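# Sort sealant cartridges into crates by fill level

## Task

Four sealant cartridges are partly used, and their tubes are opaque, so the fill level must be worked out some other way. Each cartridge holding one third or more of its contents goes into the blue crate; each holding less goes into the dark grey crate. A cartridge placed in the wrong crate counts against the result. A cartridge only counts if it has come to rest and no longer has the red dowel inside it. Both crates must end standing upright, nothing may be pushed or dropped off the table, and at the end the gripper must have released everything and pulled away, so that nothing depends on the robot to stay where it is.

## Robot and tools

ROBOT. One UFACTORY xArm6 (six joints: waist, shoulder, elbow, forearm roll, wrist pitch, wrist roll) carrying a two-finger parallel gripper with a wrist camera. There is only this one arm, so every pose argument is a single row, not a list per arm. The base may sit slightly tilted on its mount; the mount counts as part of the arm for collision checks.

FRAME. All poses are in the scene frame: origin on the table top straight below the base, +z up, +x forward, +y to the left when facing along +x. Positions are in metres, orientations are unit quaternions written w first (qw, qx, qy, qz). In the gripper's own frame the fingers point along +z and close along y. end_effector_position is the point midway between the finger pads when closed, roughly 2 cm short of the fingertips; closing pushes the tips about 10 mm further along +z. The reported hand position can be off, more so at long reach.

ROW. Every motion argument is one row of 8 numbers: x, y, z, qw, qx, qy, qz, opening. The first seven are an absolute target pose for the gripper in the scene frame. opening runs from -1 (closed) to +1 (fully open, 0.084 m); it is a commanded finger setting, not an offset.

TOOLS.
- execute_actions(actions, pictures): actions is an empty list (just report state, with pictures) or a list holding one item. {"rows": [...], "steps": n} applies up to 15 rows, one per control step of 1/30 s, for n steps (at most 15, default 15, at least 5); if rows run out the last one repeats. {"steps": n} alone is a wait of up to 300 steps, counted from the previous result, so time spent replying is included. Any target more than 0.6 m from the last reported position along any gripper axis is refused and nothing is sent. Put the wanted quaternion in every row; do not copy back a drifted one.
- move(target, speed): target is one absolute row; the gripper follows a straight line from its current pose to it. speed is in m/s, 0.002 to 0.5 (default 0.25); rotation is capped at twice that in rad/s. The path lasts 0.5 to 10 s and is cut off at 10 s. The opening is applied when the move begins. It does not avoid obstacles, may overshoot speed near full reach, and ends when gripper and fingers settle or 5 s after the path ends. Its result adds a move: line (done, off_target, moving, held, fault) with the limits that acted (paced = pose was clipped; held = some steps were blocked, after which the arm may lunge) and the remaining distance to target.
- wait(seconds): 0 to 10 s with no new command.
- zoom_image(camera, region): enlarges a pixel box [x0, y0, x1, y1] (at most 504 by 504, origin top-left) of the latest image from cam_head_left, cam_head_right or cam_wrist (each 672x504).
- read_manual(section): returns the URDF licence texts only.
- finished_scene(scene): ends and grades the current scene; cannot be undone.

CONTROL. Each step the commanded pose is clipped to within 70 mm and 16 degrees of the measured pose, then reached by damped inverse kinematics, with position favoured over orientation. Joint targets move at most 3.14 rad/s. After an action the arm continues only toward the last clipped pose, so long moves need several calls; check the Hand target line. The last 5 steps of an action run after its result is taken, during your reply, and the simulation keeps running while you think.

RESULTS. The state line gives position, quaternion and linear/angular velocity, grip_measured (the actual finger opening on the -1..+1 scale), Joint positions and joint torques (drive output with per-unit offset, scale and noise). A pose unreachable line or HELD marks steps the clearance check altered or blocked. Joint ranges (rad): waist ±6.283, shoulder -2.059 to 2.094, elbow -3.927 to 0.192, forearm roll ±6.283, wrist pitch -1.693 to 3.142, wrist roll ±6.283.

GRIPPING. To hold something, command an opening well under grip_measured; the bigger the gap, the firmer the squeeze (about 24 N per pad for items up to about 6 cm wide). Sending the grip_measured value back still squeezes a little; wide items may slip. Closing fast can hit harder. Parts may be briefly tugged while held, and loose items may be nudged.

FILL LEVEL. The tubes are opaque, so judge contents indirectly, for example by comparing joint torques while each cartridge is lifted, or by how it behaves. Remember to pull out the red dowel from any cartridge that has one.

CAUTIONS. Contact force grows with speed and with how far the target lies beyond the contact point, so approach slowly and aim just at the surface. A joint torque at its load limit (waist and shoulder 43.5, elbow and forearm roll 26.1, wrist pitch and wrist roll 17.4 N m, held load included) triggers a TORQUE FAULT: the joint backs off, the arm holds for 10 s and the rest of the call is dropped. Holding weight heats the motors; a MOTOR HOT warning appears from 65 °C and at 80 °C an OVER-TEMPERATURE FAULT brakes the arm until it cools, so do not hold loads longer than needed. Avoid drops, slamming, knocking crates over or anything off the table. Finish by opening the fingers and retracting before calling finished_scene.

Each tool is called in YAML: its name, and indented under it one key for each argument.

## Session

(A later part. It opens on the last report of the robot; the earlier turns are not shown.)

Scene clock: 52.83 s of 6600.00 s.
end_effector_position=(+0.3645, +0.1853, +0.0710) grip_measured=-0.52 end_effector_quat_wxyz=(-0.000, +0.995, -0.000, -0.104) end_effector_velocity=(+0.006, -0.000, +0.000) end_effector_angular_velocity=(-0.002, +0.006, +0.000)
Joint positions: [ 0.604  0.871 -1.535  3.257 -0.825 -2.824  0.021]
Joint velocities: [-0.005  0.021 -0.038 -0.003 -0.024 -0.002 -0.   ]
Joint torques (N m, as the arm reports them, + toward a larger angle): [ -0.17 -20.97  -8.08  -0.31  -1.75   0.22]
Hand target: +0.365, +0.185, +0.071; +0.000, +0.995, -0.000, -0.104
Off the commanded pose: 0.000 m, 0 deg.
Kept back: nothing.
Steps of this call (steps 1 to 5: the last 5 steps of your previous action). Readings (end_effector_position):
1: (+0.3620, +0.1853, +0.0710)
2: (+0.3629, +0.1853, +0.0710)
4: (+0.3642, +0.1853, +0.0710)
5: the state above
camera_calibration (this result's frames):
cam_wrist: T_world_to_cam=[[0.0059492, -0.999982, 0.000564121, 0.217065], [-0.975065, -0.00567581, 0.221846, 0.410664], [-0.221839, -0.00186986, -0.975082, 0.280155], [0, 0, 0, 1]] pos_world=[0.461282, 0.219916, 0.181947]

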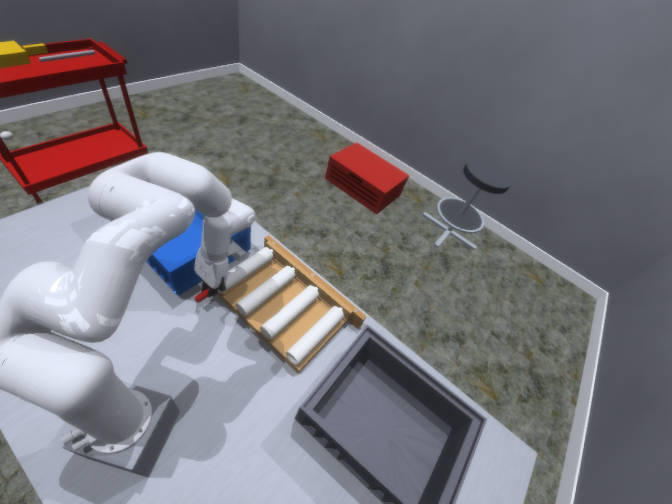

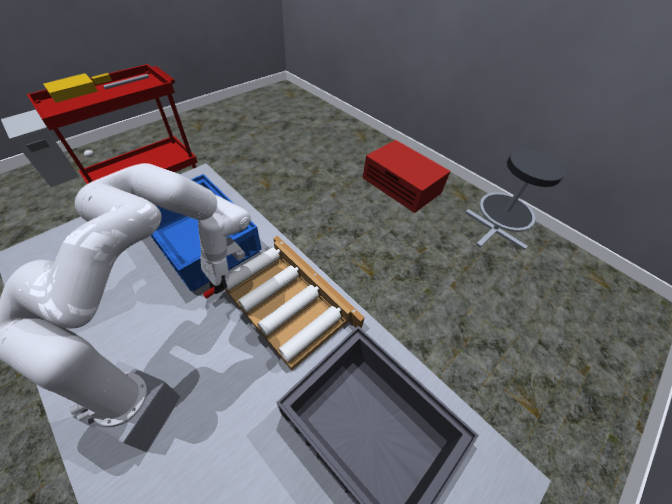

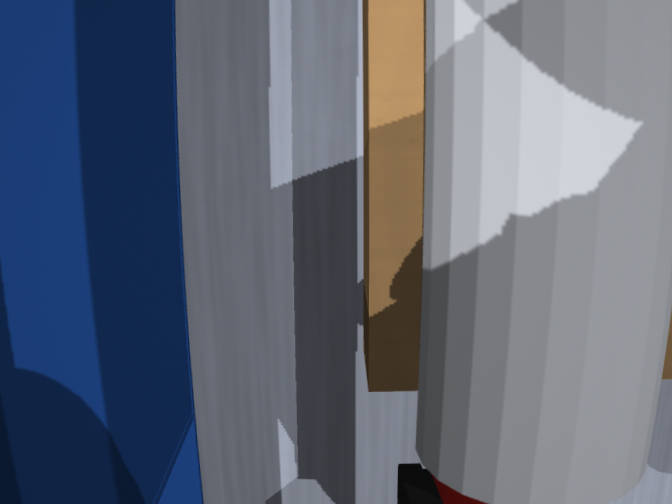

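move:
  target: [0.205, 0.182, 0.070, 0, 0.9945, 0, -0.1045, -0.9]
  speed: 0.3

move:
  target: [0.207, 0.068, 0.070, 0, 0.9945, 0, -0.1045, -0.9]
  speed: 0.3

Scene clock: 54.33 s of 6600.00 s.
end_effector_position=(+0.2056, +0.1829, +0.0697) grip_measured=-0.52 end_effector_quat_wxyz=(-0.000, +0.995, -0.000, -0.104) end_effector_velocity=(-0.004, -0.001, +0.000) end_effector_angular_velocity=(-0.001, +0.003, +0.001)
Joint positions: [ 0.768  0.562 -0.897  3.377 -0.488 -2.791  0.021]
Joint velocities: [ 0.003 -0.005  0.013  0.005  0.005 -0.003 -0.   ]
Joint torques (N m, as the arm reports them, + toward a larger angle): [ -0.49 -15.66  -5.45  -0.64  -1.94   0.35]
Hand target: +0.205, +0.183, +0.070; -0.000, +0.995, +0.000, -0.105
Off the commanded pose: 0.001 m, 0 deg.
Kept back: nothing.
move: done
camera_calibration (this result's frames):
cam_wrist: T_world_to_cam=[[0.00587352, -0.999983, -0.0000347124, 0.215651], [-0.974992, -0.00573445, 0.222166, 0.25597], [-0.222163, -0.00127106, -0.975009, 0.243608], [0, 0, 0, 1]] pos_world=[0.302423, 0.217425, 0.18066]

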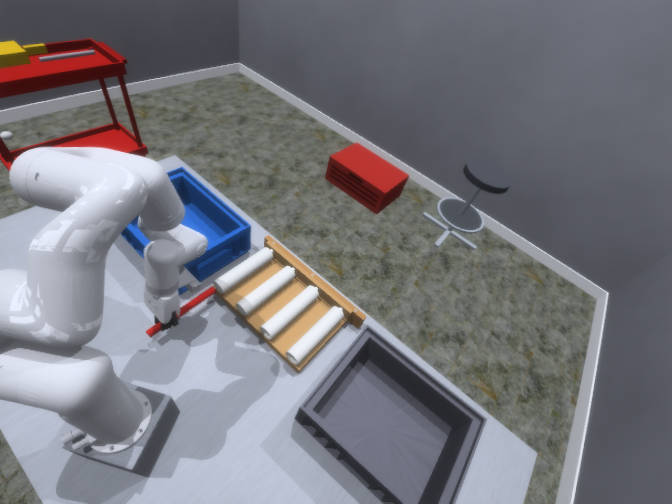

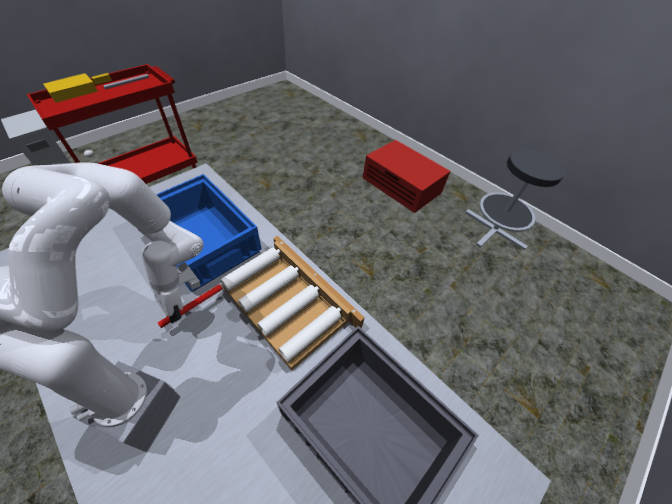

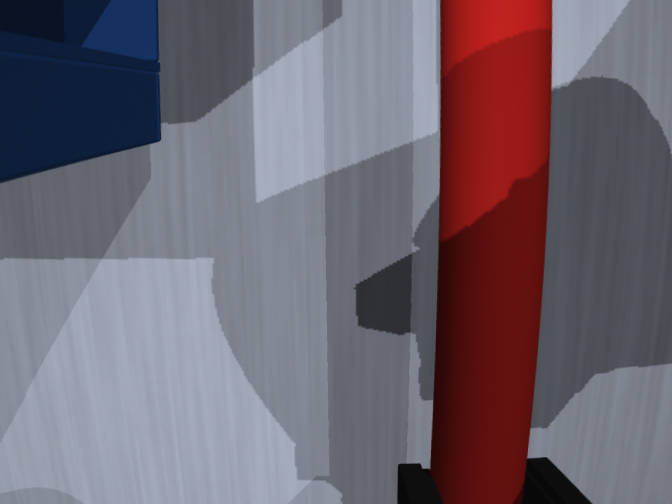

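Scene clock: 55.30 s of 6600.00 s.
end_effector_position=(+0.2068, +0.0678, +0.0699) grip_measured=-0.52 end_effector_quat_wxyz=(+0.001, +0.995, +0.000, -0.104) end_effector_velocity=(+0.000, -0.002, +0.000) end_effector_angular_velocity=(+0.001, +0.001, -0.003)
Joint positions: [ 0.416  0.487 -0.722  3.273 -0.409 -3.053  0.021]
Joint velocities: [-0.009 -0.     0.001  0.001 -0.001 -0.007 -0.   ]
Joint torques (N m, as the arm reports them, + toward a larger angle): [ -0.52 -13.32  -4.24  -1.01  -1.94   0.28]
Hand target: +0.207, +0.067, +0.070; +0.001, +0.995, -0.000, -0.104
Off the commanded pose: 0.000 m, 0 deg.
Kept back: nothing.
move: done
camera_calibration (this result's frames):
cam_wrist: T_world_to_cam=[[0.00678432, -0.999976, 0.00169849, 0.100265], [-0.975065, -0.00623852, 0.221833, 0.256538], [-0.221817, -0.00316112, -0.975083, 0.243961], [0, 0, 0, 1]] pos_world=[0.303576, 0.102634, 0.180803]

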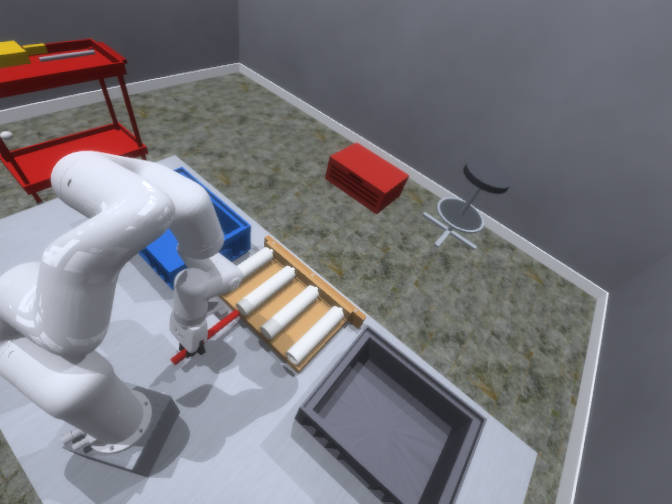

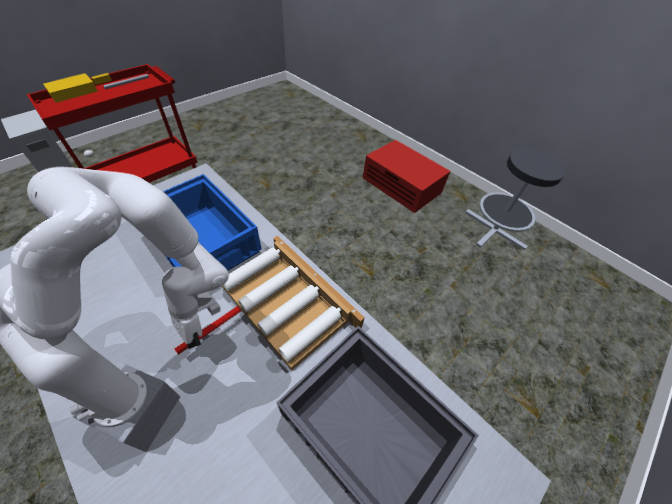

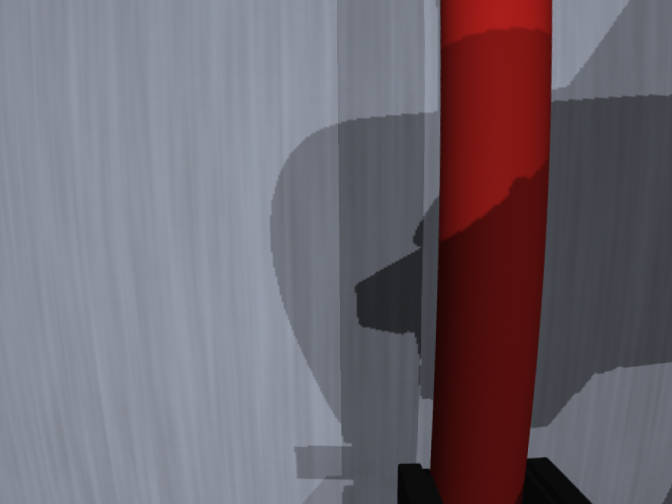

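execute_actions:
  actions:
    - {"rows": [[0.2095,0.068,0.070,0,0.9945,0,-0.1045,-0.9],[0.212,0.068,0.070,0,0.9945,0,-0.1045,-0.9],[0.2145,0.068,0.070,0,0.9945,0,-0.1045,-0.9],[0.217,0.068,0.070,0,0.9945,0,-0.1045,-0.9],[0.2195,0.068,0.070,0,0.9945,0,-0.1045,-0.9],[0.222,0.0682,0.070,0,0.9945,0,-0.1045,-0.9],[0.2245,0.0682,0.070,0,0.9945,0,-0.1045,-0.9],[0.227,0.0682,0.070,0,0.9945,0,-0.1045,-0.9],[0.2295,0.0682,0.070,0,0.9945,0,-0.1045,-0.9],[0.232,0.0684,0.070,0,0.9945,0,-0.1045,-0.9],[0.2345,0.0684,0.070,0,0.9945,0,-0.1045,-0.9],[0.237,0.0684,0.070,0,0.9945,0,-0.1045,-0.9],[0.2395,0.0684,0.070,0,0.9945,0,-0.1045,-0.9],[0.242,0.0686,0.070,0,0.9945,0,-0.1045,-0.9],[0.2445,0.0686,0.070,0,0.9945,0,-0.1045,-0.9]], "steps": 15}

execute_actions:
  actions:
    - {"rows": [[0.247,0.0686,0.070,0,0.9945,0,-0.1045,-0.9],[0.2495,0.0686,0.070,0,0.9945,0,-0.1045,-0.9],[0.252,0.0686,0.070,0,0.9945,0,-0.1045,-0.9],[0.2545,0.0688,0.070,0,0.9945,0,-0.1045,-0.9],[0.257,0.0688,0.070,0,0.9945,0,-0.1045,-0.9],[0.2595,0.0688,0.070,0,0.9945,0,-0.1045,-0.9],[0.262,0.0688,0.070,0,0.9945,0,-0.1045,-0.9],[0.2645,0.069,0.070,0,0.9945,0,-0.1045,-0.9],[0.267,0.069,0.070,0,0.9945,0,-0.1045,-0.9],[0.2695,0.069,0.070,0,0.9945,0,-0.1045,-0.9],[0.272,0.069,0.070,0,0.9945,0,-0.1045,-0.9],[0.2745,0.0692,0.070,0,0.9945,0,-0.1045,-0.9]], "steps": 12}

Scene clock: 56.07 s of 6600.00 s.
end_effector_position=(+0.2243, +0.0681, +0.0701) grip_measured=-0.52 end_effector_quat_wxyz=(-0.000, +0.995, -0.000, -0.104) end_effector_velocity=(+0.072, +0.000, +0.000) end_effector_angular_velocity=(-0.000, +0.002, -0.001)
Joint positions: [ 0.406  0.513 -0.784  3.262 -0.444 -3.051  0.021]
Joint velocities: [-0.037  0.117 -0.262 -0.051 -0.147  0.019  0.   ]
Joint torques (N m, as the arm reports them, + toward a larger angle): [ -0.6  -13.85  -4.49  -0.84  -1.93   0.32]
Steps of this call (steps 1 to 13: nothing new was sent; steps 14 to 23: the first 10 steps of this action). Readings (end_effector_position):
14: (+0.2069, +0.0675, +0.0699)
15: (+0.2073, +0.0676, +0.0700)
17: (+0.2102, +0.0678, +0.0700)
21: (+0.2195, +0.0680, +0.0701)
23: the state above

Scene clock: 56.47 s of 6600.00 s.
end_effector_position=(+0.2540, +0.0686, +0.0701) grip_measured=-0.52 end_effector_quat_wxyz=(-0.000, +0.995, -0.000, -0.104) end_effector_velocity=(+0.075, +0.001, +0.000) end_effector_angular_velocity=(-0.001, -0.001, -0.001)
Joint positions: [ 0.392  0.563 -0.894  3.244 -0.504 -3.045  0.021]
Joint velocities: [-0.033  0.131 -0.283 -0.041 -0.152  0.012 -0.   ]
Joint torques (N m, as the arm reports them, + toward a larger angle): [ -0.91 -15.74  -5.18  -0.91  -2.03   0.23]
Off your previous action's commanded pose: 0.008 m, 0 deg at its last step (step 5 of this call).
Steps of this call (steps 1 to 5: the last 5 steps of your previous action; steps 6 to 12: the first 7 steps of this action). Readings (end_effector_position):
6: (+0.2390, +0.0683, +0.0701)
7: (+0.2415, +0.0684, +0.0701)
9: (+0.2465, +0.0684, +0.0701)
12: the state above

execute_actions:
  actions:
    - {"rows": [[0.277,0.0692,0.070,0,0.9945,0,-0.1045,-0.9],[0.2795,0.0692,0.070,0,0.9945,0,-0.1045,-0.9],[0.282,0.0692,0.070,0,0.9945,0,-0.1045,-0.9],[0.2845,0.0694,0.070,0,0.9945,0,-0.1045,-0.9],[0.287,0.0694,0.070,0,0.9945,0,-0.1045,-0.9],[0.2895,0.0694,0.070,0,0.9945,0,-0.1045,-0.9],[0.292,0.0694,0.070,0,0.9945,0,-0.1045,-0.9],[0.2945,0.0696,0.070,0,0.9945,0,-0.1045,-0.9],[0.297,0.0696,0.070,0,0.9945,0,-0.1045,-0.9],[0.2995,0.0696,0.070,0,0.9945,0,-0.1045,-0.9],[0.302,0.0696,0.070,0,0.9945,0,-0.1045,-0.9],[0.3045,0.0698,0.070,0,0.9945,0,-0.1045,-0.9]], "steps": 12}

Scene clock: 56.93 s of 6600.00 s.
end_effector_position=(+0.2841, +0.0692, +0.0701) grip_measured=-0.52 end_effector_quat_wxyz=(-0.000, +0.995, +0.000, -0.104) end_effector_velocity=(+0.074, +0.001, +0.000) end_effector_angular_velocity=(+0.001, -0.008, +0.001)
Joint positions: [ 0.38   0.619 -1.012  3.23  -0.568 -3.041  0.021]
Joint velocities: [-0.029  0.133 -0.288 -0.031 -0.147  0.004 -0.   ]
Joint torques (N m, as the arm reports them, + toward a larger angle): [ -0.96 -17.76  -6.2   -0.81  -2.04   0.31]
Off your previous action's commanded pose: 0.008 m, 0 deg at its last step (step 5 of this call).
Steps of this call (steps 1 to 5: the last 5 steps of your previous action; steps 6 to 7: nothing new was sent; steps 8 to 14: the first 7 steps of this action). Readings (end_effector_position):
8: (+0.2725, +0.0689, +0.0702)
9: (+0.2737, +0.0689, +0.0702)
11: (+0.2771, +0.0690, +0.0701)
14: the state above

execute_actions:
  actions:
    - {"rows": [[0.307,0.0698,0.070,0,0.9945,0,-0.1045,-0.9],[0.3095,0.0698,0.070,0,0.9945,0,-0.1045,-0.9],[0.312,0.0698,0.070,0,0.9945,0,-0.1045,-0.9],[0.3145,0.07,0.070,0,0.9945,0,-0.1045,-0.9],[0.317,0.07,0.070,0,0.9945,0,-0.1045,-0.9],[0.3195,0.07,0.070,0,0.9945,0,-0.1045,-0.9],[0.322,0.07,0.070,0,0.9945,0,-0.1045,-0.9],[0.3245,0.0702,0.070,0,0.9945,0,-0.1045,-0.9],[0.327,0.0702,0.070,0,0.9945,0,-0.1045,-0.9],[0.3295,0.0702,0.070,0,0.9945,0,-0.1045,-0.9],[0.332,0.0702,0.070,0,0.9945,0,-0.1045,-0.9],[0.3345,0.0704,0.070,0,0.9945,0,-0.1045,-0.9]], "steps": 12}

Scene clock: 57.40 s of 6600.00 s.
end_effector_position=(+0.3140, +0.0698, +0.0701) grip_measured=-0.52 end_effector_quat_wxyz=(-0.000, +0.995, -0.000, -0.104) end_effector_velocity=(+0.073, +0.001, +0.000) end_effector_angular_velocity=(+0.001, -0.007, -0.000)
Joint positions: [ 0.37   0.678 -1.136  3.219 -0.632 -3.039  0.021]
Joint velocities: [-0.026  0.144 -0.304 -0.024 -0.153  0.001  0.   ]
Joint torques (N m, as the arm reports them, + toward a larger angle): [ -0.6  -17.61  -6.44  -0.78  -1.86   0.18]
Off your previous action's commanded pose: 0.008 m, 0 deg at its last step (step 5 of this call).
Steps of this call (steps 1 to 5: the last 5 steps of your previous action; steps 6 to 7: nothing new was sent; steps 8 to 14: the first 7 steps of this action). Readings (end_effector_position):
8: (+0.3024, +0.0695, +0.0702)
9: (+0.3037, +0.0695, +0.0702)
11: (+0.3071, +0.0696, +0.0701)
14: the state above

execute_actions:
  actions:
    - {"rows": [[0.337,0.0704,0.070,0,0.9945,0,-0.1045,-0.9],[0.3395,0.0704,0.070,0,0.9945,0,-0.1045,-0.9],[0.342,0.0704,0.070,0,0.9945,0,-0.1045,-0.9],[0.3445,0.0706,0.070,0,0.9945,0,-0.1045,-0.9],[0.347,0.0706,0.070,0,0.9945,0,-0.1045,-0.9],[0.3495,0.0706,0.070,0,0.9945,0,-0.1045,-0.9],[0.352,0.0706,0.070,0,0.9945,0,-0.1045,-0.9],[0.3545,0.0708,0.070,0,0.9945,0,-0.1045,-0.9],[0.357,0.0708,0.070,0,0.9945,0,-0.1045,-0.9],[0.3595,0.0708,0.070,0,0.9945,0,-0.1045,-0.9],[0.362,0.0708,0.070,0,0.9945,0,-0.1045,-0.9],[0.364,0.0708,0.070,0,0.9945,0,-0.1045,-0.9]], "steps": 12}

execute_actions:
  actions:
    - {"rows": [[0.365,0.0708,0.070,0,0.9945,0,-0.1045,-0.9]], "steps": 10}
  pictures: true

Scene clock: 57.93 s of 6600.00 s.
end_effector_position=(+0.3441, +0.0704, +0.0701) grip_measured=-0.52 end_effector_quat_wxyz=(-0.000, +0.995, -0.000, -0.104) end_effector_velocity=(+0.073, +0.001, +0.001) end_effector_angular_velocity=(+0.001, -0.011, -0.001)
Joint positions: [ 0.36   0.743 -1.269  3.21  -0.7   -3.039  0.021]
Joint velocities: [-0.023  0.154 -0.321 -0.019 -0.156 -0.     0.   ]
Joint torques (N m, as the arm reports them, + toward a larger angle): [ -0.57 -18.77  -6.98  -0.84  -1.9    0.36]
Off your previous action's commanded pose: 0.008 m, 0 deg at its last step (step 5 of this call).
Steps of this call (steps 1 to 5: the last 5 steps of your previous action; steps 6 to 9: nothing new was sent; steps 10 to 16: the first 7 steps of this action). Readings (end_effector_position):
10: (+0.3335, +0.0701, +0.0702)
11: (+0.3342, +0.0701, +0.0702)
13: (+0.3373, +0.0702, +0.0701)
16: the state above

Scene clock: 58.27 s of 6600.00 s.
end_effector_position=(+0.3640, +0.0707, +0.0701) grip_measured=-0.52 end_effector_quat_wxyz=(-0.000, +0.995, -0.000, -0.104) end_effector_velocity=(+0.012, +0.001, -0.001) end_effector_angular_velocity=(-0.001, +0.012, +0.003)
Joint positions: [ 0.355  0.789 -1.362  3.205 -0.747 -3.038  0.021]
Joint velocities: [-0.002  0.044 -0.077 -0.003 -0.046 -0.001 -0.   ]
Joint torques (N m, as the arm reports them, + toward a larger angle): [ -0.49 -19.26  -6.78  -0.85  -2.14   0.23]
Off your previous action's commanded pose: 0.008 m, 0 deg at its last step (step 5 of this call).
Steps of this call (steps 1 to 5: the last 5 steps of your previous action; steps 6 to 10: the first 5 steps of this action). Readings (end_effector_position):
6: (+0.3587, +0.0706, +0.0702)
7: (+0.3608, +0.0706, +0.0702)
9: (+0.3634, +0.0706, +0.0701)
10: the state above
camera_calibration (this result's frames):
cam_wrist: T_world_to_cam=[[0.00597511, -0.999982, 0.000555461, 0.102421], [-0.975221, -0.00570431, 0.22116, 0.409797], [-0.221153, -0.00186315, -0.975237, 0.278663], [0, 0, 0, 1]] pos_world=[0.460658, 0.105276, 0.181075]

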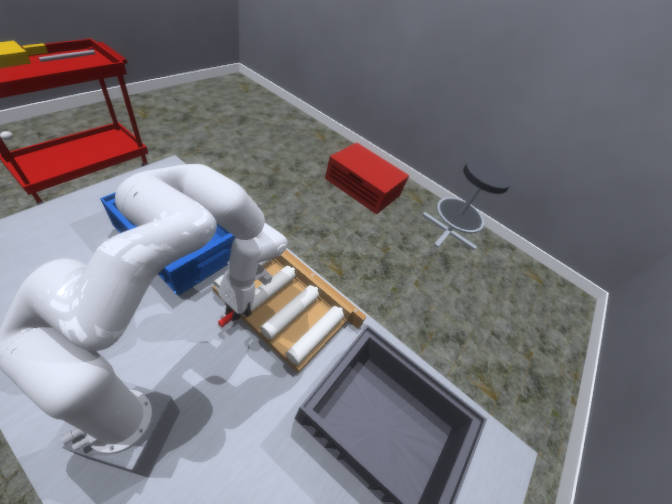

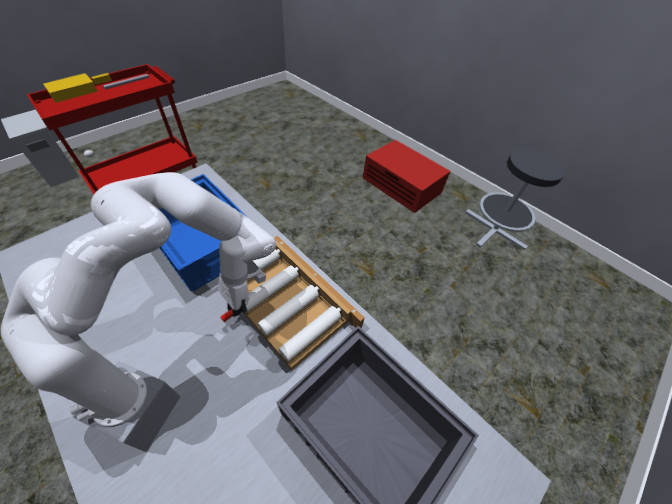

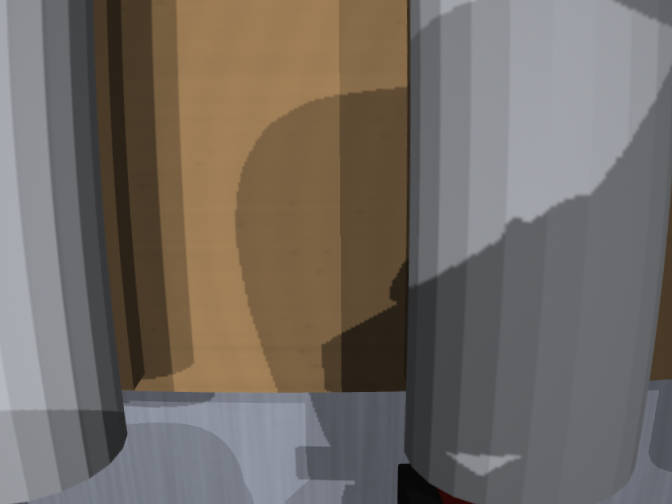

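move:
  target: [0.205, 0.068, 0.070, 0, 0.9945, 0, -0.1045, -0.9]
  speed: 0.35

move:
  target: [0.207, -0.046, 0.070, 0, 0.9945, 0, -0.1045, -0.9]
  speed: 0.3

Scene clock: 59.50 s of 6600.00 s.
end_effector_position=(+0.2058, +0.0687, +0.0697) grip_measured=-0.52 end_effector_quat_wxyz=(-0.000, +0.995, -0.000, -0.104) end_effector_velocity=(-0.005, -0.000, +0.000) end_effector_angular_velocity=(+0.002, +0.002, +0.002)
Joint positions: [ 0.418  0.486 -0.719  3.278 -0.407 -3.056  0.021]
Joint velocities: [-0.    -0.007  0.016  0.006  0.008 -0.009 -0.   ]
Joint torques (N m, as the arm reports them, + toward a larger angle): [ -0.73 -13.45  -4.32  -0.89  -2.02   0.37]
Hand target: +0.205, +0.069, +0.070; -0.000, +0.995, +0.000, -0.105
Off your previous action's commanded pose: 0.000 m, 0 deg at its last step (step 5 of this call).
Off the commanded pose: 0.001 m, 0 deg.
Kept back: nothing.
move: done
camera_calibration (this result's frames):
cam_wrist: T_world_to_cam=[[0.0060566, -0.999982, 0.000357878, 0.101391], [-0.975066, -0.0058263, 0.221841, 0.255589], [-0.221834, -0.00169255, -0.975083, 0.243429], [0, 0, 0, 1]] pos_world=[0.302603, 0.10329, 0.180628]

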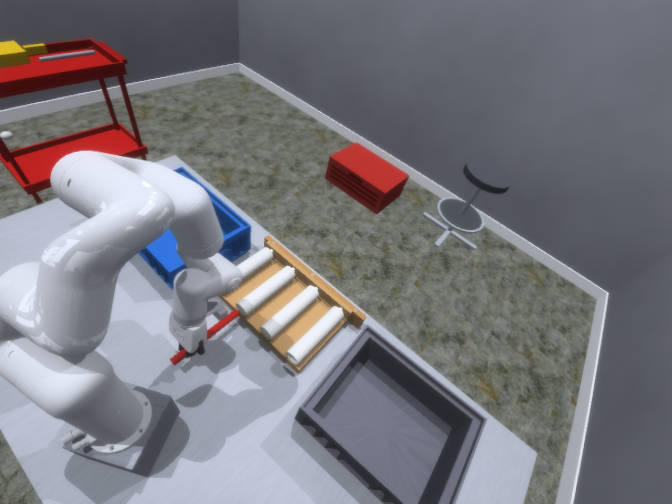

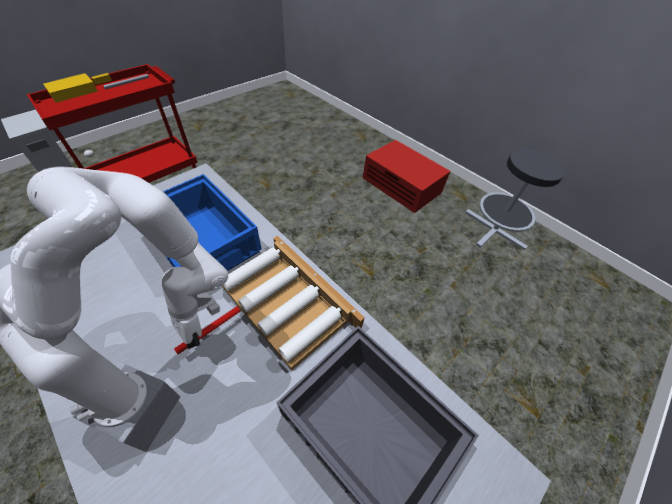

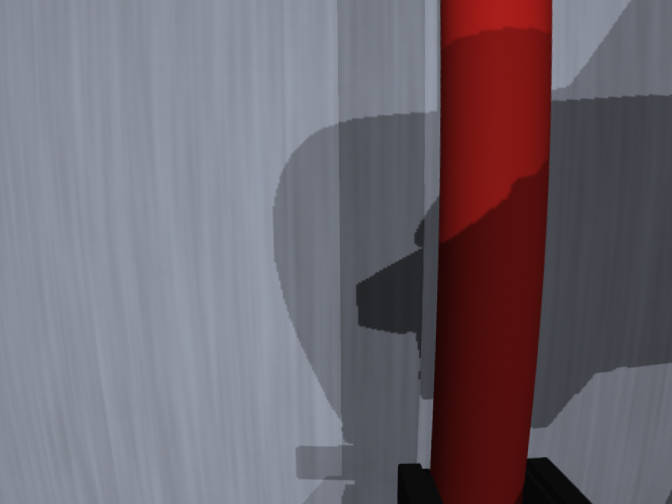

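Scene clock: 60.47 s of 6600.00 s.
end_effector_position=(+0.2066, -0.0463, +0.0700) grip_measured=-0.52 end_effector_quat_wxyz=(+0.001, +0.995, +0.000, -0.105) end_effector_velocity=(+0.001, -0.002, +0.000) end_effector_angular_velocity=(+0.001, -0.002, -0.001)
Joint positions: [ 0.021  0.489 -0.713  3.097 -0.403 -3.28   0.021]
Joint velocities: [-0.009  0.001 -0.004 -0.001 -0.001 -0.007  0.   ]
Joint torques (N m, as the arm reports them, + toward a larger angle): [ -0.94 -13.18  -3.99  -1.1   -1.89   0.38]
Hand target: +0.207, -0.047, +0.070; +0.001, +0.995, -0.000, -0.105
Off the commanded pose: 0.001 m, 0 deg.
Kept back: nothing.
move: done
camera_calibration (this result's frames):
cam_wrist: T_world_to_cam=[[0.00677473, -0.999975, 0.00186565, -0.0138508], [-0.974937, -0.00619018, 0.222396, 0.255479], [-0.222379, -0.00332557, -0.974955, 0.243748], [0, 0, 0, 1]] pos_world=[0.303374, -0.0114584, 0.180851]

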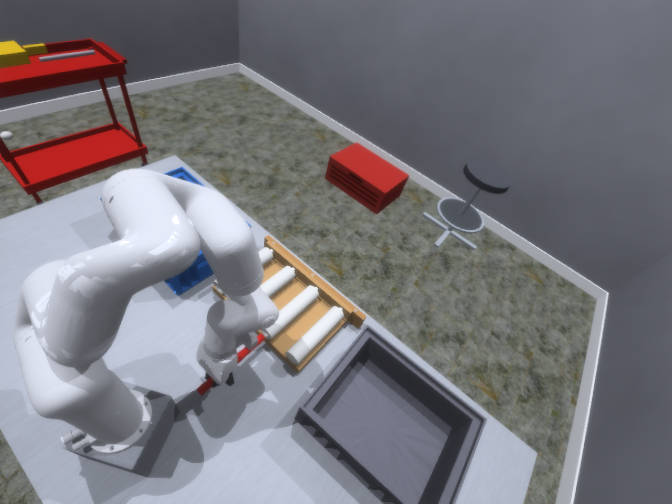

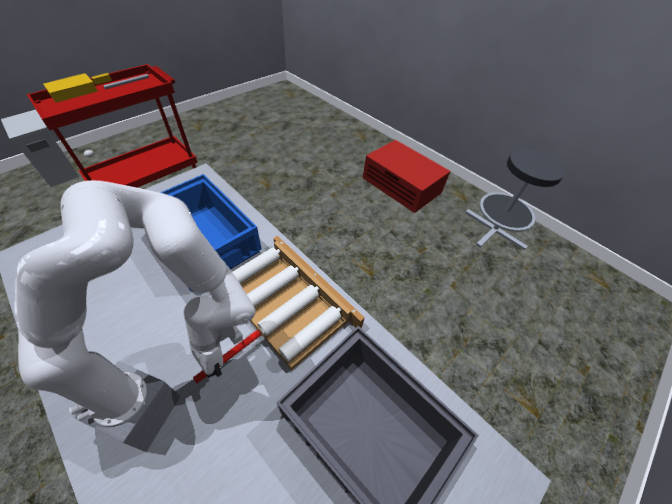

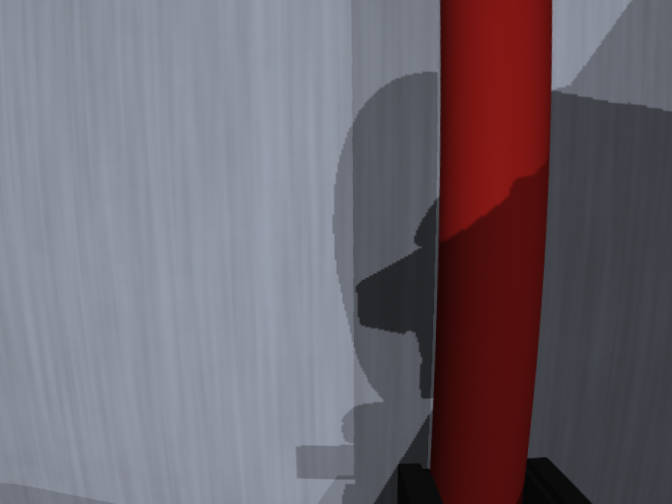

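execute_actions:
  actions:
    - {"rows": [[0.2095,-0.046,0.070,0,0.9945,0,-0.1045,-0.9],[0.212,-0.046,0.070,0,0.9945,0,-0.1045,-0.9],[0.2145,-0.046,0.070,0,0.9945,0,-0.1045,-0.9],[0.217,-0.046,0.070,0,0.9945,0,-0.1045,-0.9],[0.2195,-0.046,0.070,0,0.9945,0,-0.1045,-0.9],[0.222,-0.0458,0.070,0,0.9945,0,-0.1045,-0.9],[0.2245,-0.0458,0.070,0,0.9945,0,-0.1045,-0.9],[0.227,-0.0458,0.070,0,0.9945,0,-0.1045,-0.9],[0.2295,-0.0458,0.070,0,0.9945,0,-0.1045,-0.9],[0.232,-0.0456,0.070,0,0.9945,0,-0.1045,-0.9],[0.2345,-0.0456,0.070,0,0.9945,0,-0.1045,-0.9],[0.237,-0.0456,0.070,0,0.9945,0,-0.1045,-0.9],[0.2395,-0.0456,0.070,0,0.9945,0,-0.1045,-0.9],[0.242,-0.0454,0.070,0,0.9945,0,-0.1045,-0.9],[0.2445,-0.0454,0.070,0,0.9945,0,-0.1045,-0.9]], "steps": 15}

execute_actions:
  actions:
    - {"rows": [[0.247,-0.0454,0.070,0,0.9945,0,-0.1045,-0.9],[0.2495,-0.0454,0.070,0,0.9945,0,-0.1045,-0.9],[0.252,-0.0454,0.070,0,0.9945,0,-0.1045,-0.9],[0.2545,-0.0452,0.070,0,0.9945,0,-0.1045,-0.9],[0.257,-0.0452,0.070,0,0.9945,0,-0.1045,-0.9],[0.2595,-0.0452,0.070,0,0.9945,0,-0.1045,-0.9],[0.262,-0.0452,0.070,0,0.9945,0,-0.1045,-0.9],[0.2645,-0.045,0.070,0,0.9945,0,-0.1045,-0.9],[0.267,-0.045,0.070,0,0.9945,0,-0.1045,-0.9],[0.2695,-0.045,0.070,0,0.9945,0,-0.1045,-0.9],[0.272,-0.045,0.070,0,0.9945,0,-0.1045,-0.9],[0.2745,-0.0448,0.070,0,0.9945,0,-0.1045,-0.9]], "steps": 12}

Scene clock: 61.27 s of 6600.00 s.
end_effector_position=(+0.2243, -0.0459, +0.0701) grip_measured=-0.52 end_effector_quat_wxyz=(+0.000, +0.995, +0.000, -0.104) end_effector_velocity=(+0.072, +0.001, +0.000) end_effector_angular_velocity=(+0.001, +0.002, +0.002)
Joint positions: [ 0.03   0.515 -0.775  3.107 -0.438 -3.281  0.021]
Joint velocities: [ 0.04   0.116 -0.262  0.03  -0.149  0.009 -0.   ]
Joint torques (N m, as the arm reports them, + toward a larger angle): [ -0.77 -14.35  -4.86  -1.    -1.79   0.17]
Steps of this call (steps 1 to 14: nothing new was sent; steps 15 to 24: the first 10 steps of this action). Readings (end_effector_position):
15: (+0.2067, -0.0466, +0.0700)
16: (+0.2072, -0.0464, +0.0700)
18: (+0.2101, -0.0462, +0.0700)
22: (+0.2195, -0.0460, +0.0701)
24: the state above

Scene clock: 61.67 s of 6600.00 s.
end_effector_position=(+0.2458, -0.0443, +0.0697) grip_measured=-0.52 end_effector_quat_wxyz=(-0.001, +0.993, -0.000, -0.114) end_effector_velocity=(+0.066, +0.002, -0.003) end_effector_angular_velocity=(+0.003, +0.018, -0.001)
Joint positions: [ 0.045  0.568 -0.875  3.117 -0.505 -3.275  0.021]
Joint velocities: [ 0.035  0.135 -0.269  0.021 -0.152  0.015 -0.   ]
Joint torques (N m, as the arm reports them, + toward a larger angle): [  0.14 -22.42 -15.59   0.37   3.09   0.03]
Off your previous action's commanded pose: 0.008 m, 0 deg at its last step (step 5 of this call).
Steps of this call (steps 1 to 5: the last 5 steps of your previous action; steps 6 to 12: the first 7 steps of this action). Readings (end_effector_position):
6: (+0.2390, -0.0456, +0.0701)
7: (+0.2411, -0.0455, +0.0702)
9: (+0.2424, -0.0450, +0.0700)
12: the state above

execute_actions:
  actions:
    - {"rows": [[0.238,-0.0455,0.070,0,0.9945,0,-0.1045,-0.9]], "steps": 12}
  pictures: true

Scene clock: 62.07 s of 6600.00 s.
end_effector_position=(+0.2507, -0.0462, +0.0708) grip_measured=-0.52 end_effector_quat_wxyz=(+0.001, +0.995, -0.000, -0.097) end_effector_velocity=(-0.125, +0.006, -0.005) end_effector_angular_velocity=(+0.013, +0.085, +0.003)
Joint positions: [ 0.041  0.546 -0.859  3.115 -0.477 -3.277  0.021]
Joint velocities: [-0.039 -0.132  0.381 -0.026  0.164 -0.017  0.   ]
Joint torques (N m, as the arm reports them, + toward a larger angle): [ -0.24 -14.03  -7.24  -0.71  -1.99   0.39]
Off your previous action's commanded pose: 0.012 m, 0 deg at its last step (step 5 of this call).
Steps of this call (steps 1 to 5: the last 5 steps of your previous action; steps 6 to 12: the first 7 steps of this action). Readings (end_effector_position):
6: (+0.2660, -0.0448, +0.0701)
7: (+0.2681, -0.0451, +0.0702)
9: (+0.2649, -0.0461, +0.0703)
12: the state above
camera_calibration (this result's frames):
cam_wrist: T_world_to_cam=[[0.00620749, -0.999977, 0.00280815, -0.0139718], [-0.978107, -0.00548755, 0.208028, 0.30015], [-0.208008, -0.00403801, -0.978119, 0.250895], [0, 0, 0, 1]] pos_world=[0.345853, -0.0113113, 0.183005]

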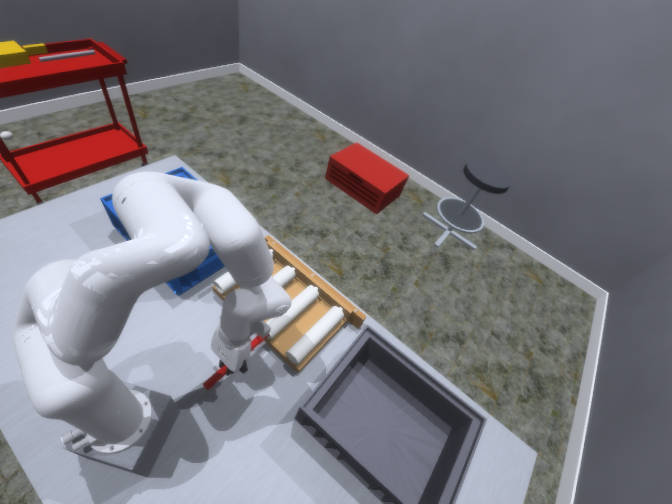

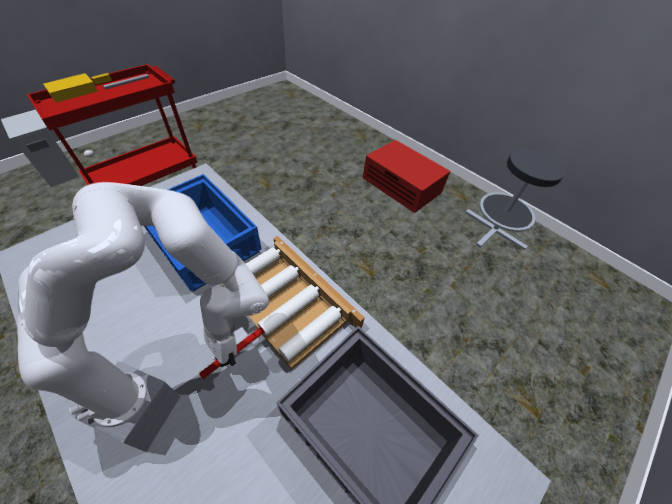

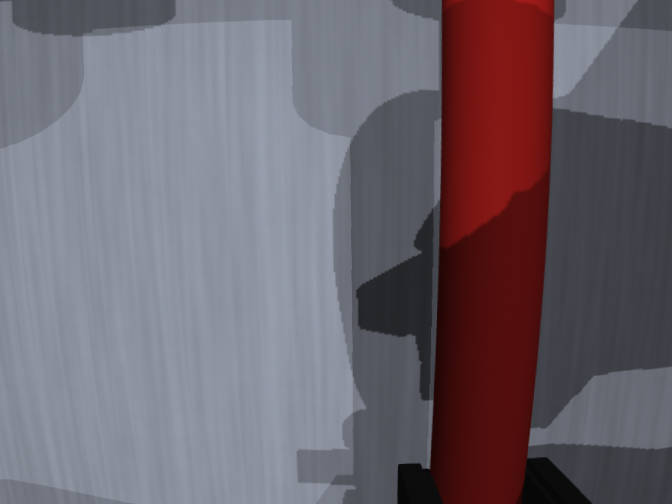

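execute_actions:
  actions: []

zoom_image:
  camera: "cam_head_right"
  region: [180, 290, 340, 410]

Scene clock: 62.53 s of 6600.00 s.
end_effector_position=(+0.2385, -0.0455, +0.0700) grip_measured=-0.52 end_effector_quat_wxyz=(+0.000, +0.995, +0.000, -0.104) end_effector_velocity=(-0.003, +0.000, -0.000) end_effector_angular_velocity=(+0.001, +0.006, +0.002)
Joint positions: [ 0.038  0.538 -0.827  3.112 -0.467 -3.278  0.021]
Joint velocities: [-0.     0.001  0.004 -0.001 -0.001 -0.002  0.   ]
Joint torques (N m, as the arm reports them, + toward a larger angle): [ -0.95 -14.87  -4.9   -0.93  -2.01   0.27]
Hand target: +0.238, -0.045, +0.070; +0.000, +0.995, +0.000, -0.105
Off the commanded pose: 0.000 m, 0 deg.
Kept back: nothing.
Steps of this call (steps 1 to 5: the last 5 steps of your previous action; steps 6 to 14: nothing new was sent). Readings (end_effector_position):
1: (+0.2472, -0.0460, +0.0706)
2: (+0.2450, -0.0459, +0.0705)
4: (+0.2424, -0.0459, +0.0703)
8: (+0.2399, -0.0457, +0.0701)
14: the state above
camera_calibration (this result's frames):
cam_wrist: T_world_to_cam=[[0.00619729, -0.99998, 0.000814908, -0.0130765], [-0.975189, -0.00586331, 0.221297, 0.286716], [-0.221288, -0.00216613, -0.975206, 0.250683], [0, 0, 0, 1]] pos_world=[0.335156, -0.0108521, 0.181029]

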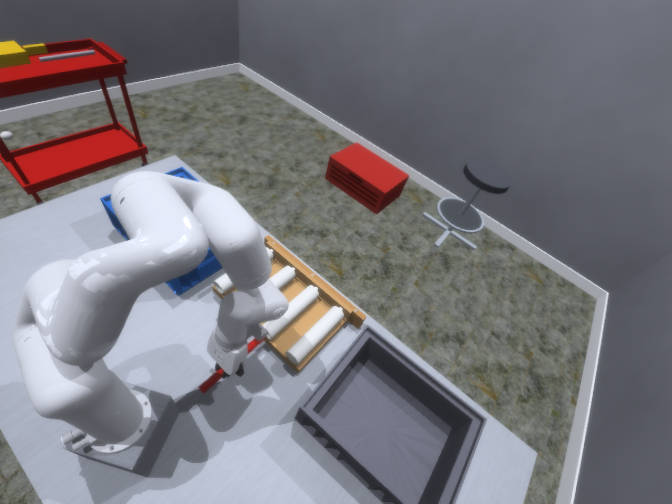

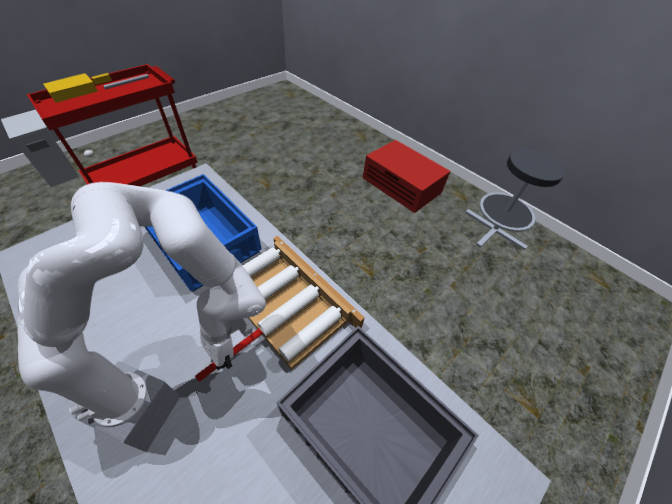

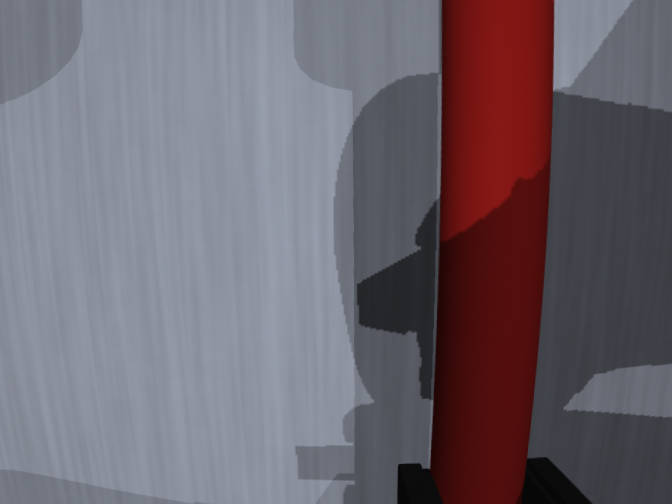

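Region (180, 290, 340, 410) of cam_head_right's 672x504 image, scaled by 3.150, with more detail than that image has; it fills the top 378 rows of this view, and the rest is white.

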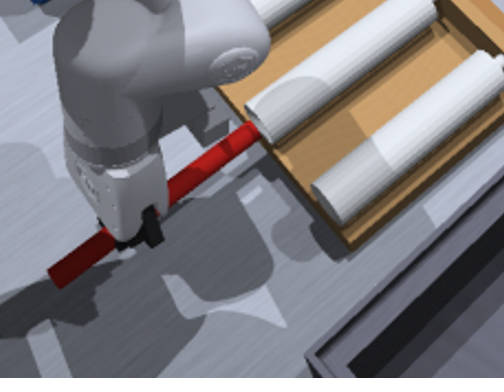

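execute_actions:
  actions: []

Scene clock: 63.53 s of 6600.00 s.
end_effector_position=(+0.2380, -0.0455, +0.0700) grip_measured=-0.52 end_effector_quat_wxyz=(+0.000, +0.995, +0.000, -0.105) end_effector_velocity=(+0.001, +0.000, -0.000) end_effector_angular_velocity=(-0.000, -0.002, -0.004)
Joint positions: [ 0.038  0.539 -0.826  3.112 -0.467 -3.278  0.021]
Joint velocities: [ 0.    -0.    -0.     0.002  0.002  0.002 -0.   ]
Joint torques (N m, as the arm reports them, + toward a larger angle): [ -1.13 -14.46  -4.83  -0.98  -1.95   0.3 ]
Hand target: +0.238, -0.045, +0.070; +0.000, +0.995, +0.000, -0.105
Off the commanded pose: 0.000 m, 0 deg.
Kept back: nothing.
Steps of this call (steps 1 to 30: nothing new was sent). Readings (end_effector_position):
1: (+0.2384, -0.0455, +0.0700)
2: (+0.2383, -0.0455, +0.0700)
4: (+0.2382, -0.0455, +0.0700)
8: (+0.2381, -0.0455, +0.0700)
30: the state above
camera_calibration (this result's frames):
cam_wrist: T_world_to_cam=[[0.00613887, -0.999981, 0.000667715, -0.0130063], [-0.974973, -0.00583694, 0.222247, 0.286178], [-0.222239, -0.00201535, -0.97499, 0.250773], [0, 0, 0, 1]] pos_world=[0.334827, -0.0108302, 0.180908]

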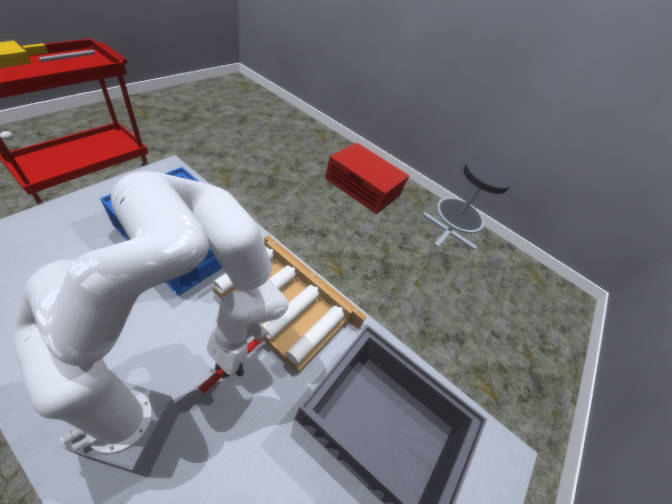

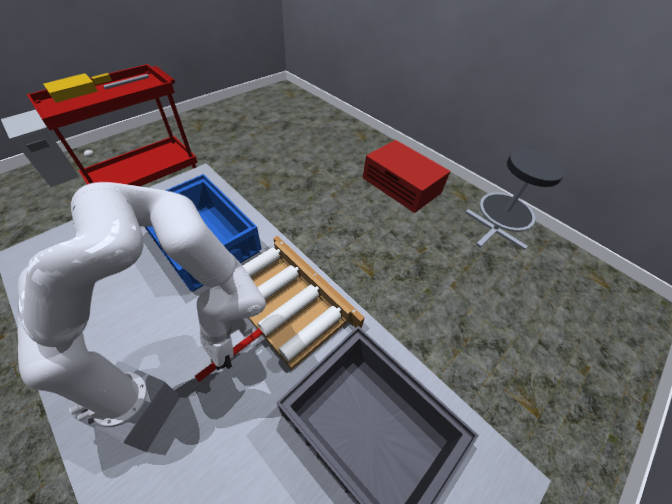

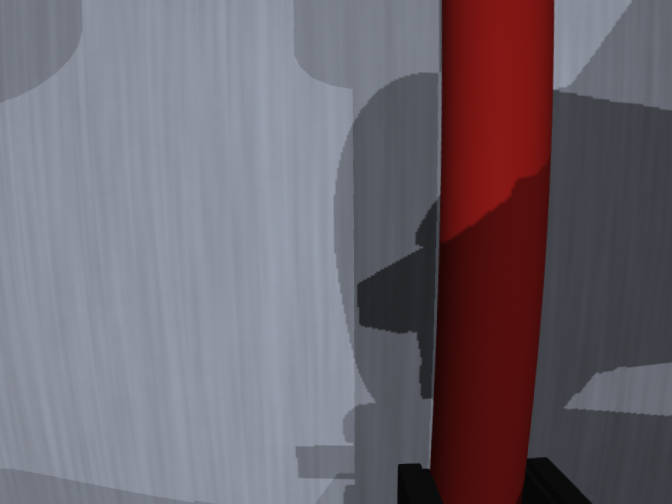

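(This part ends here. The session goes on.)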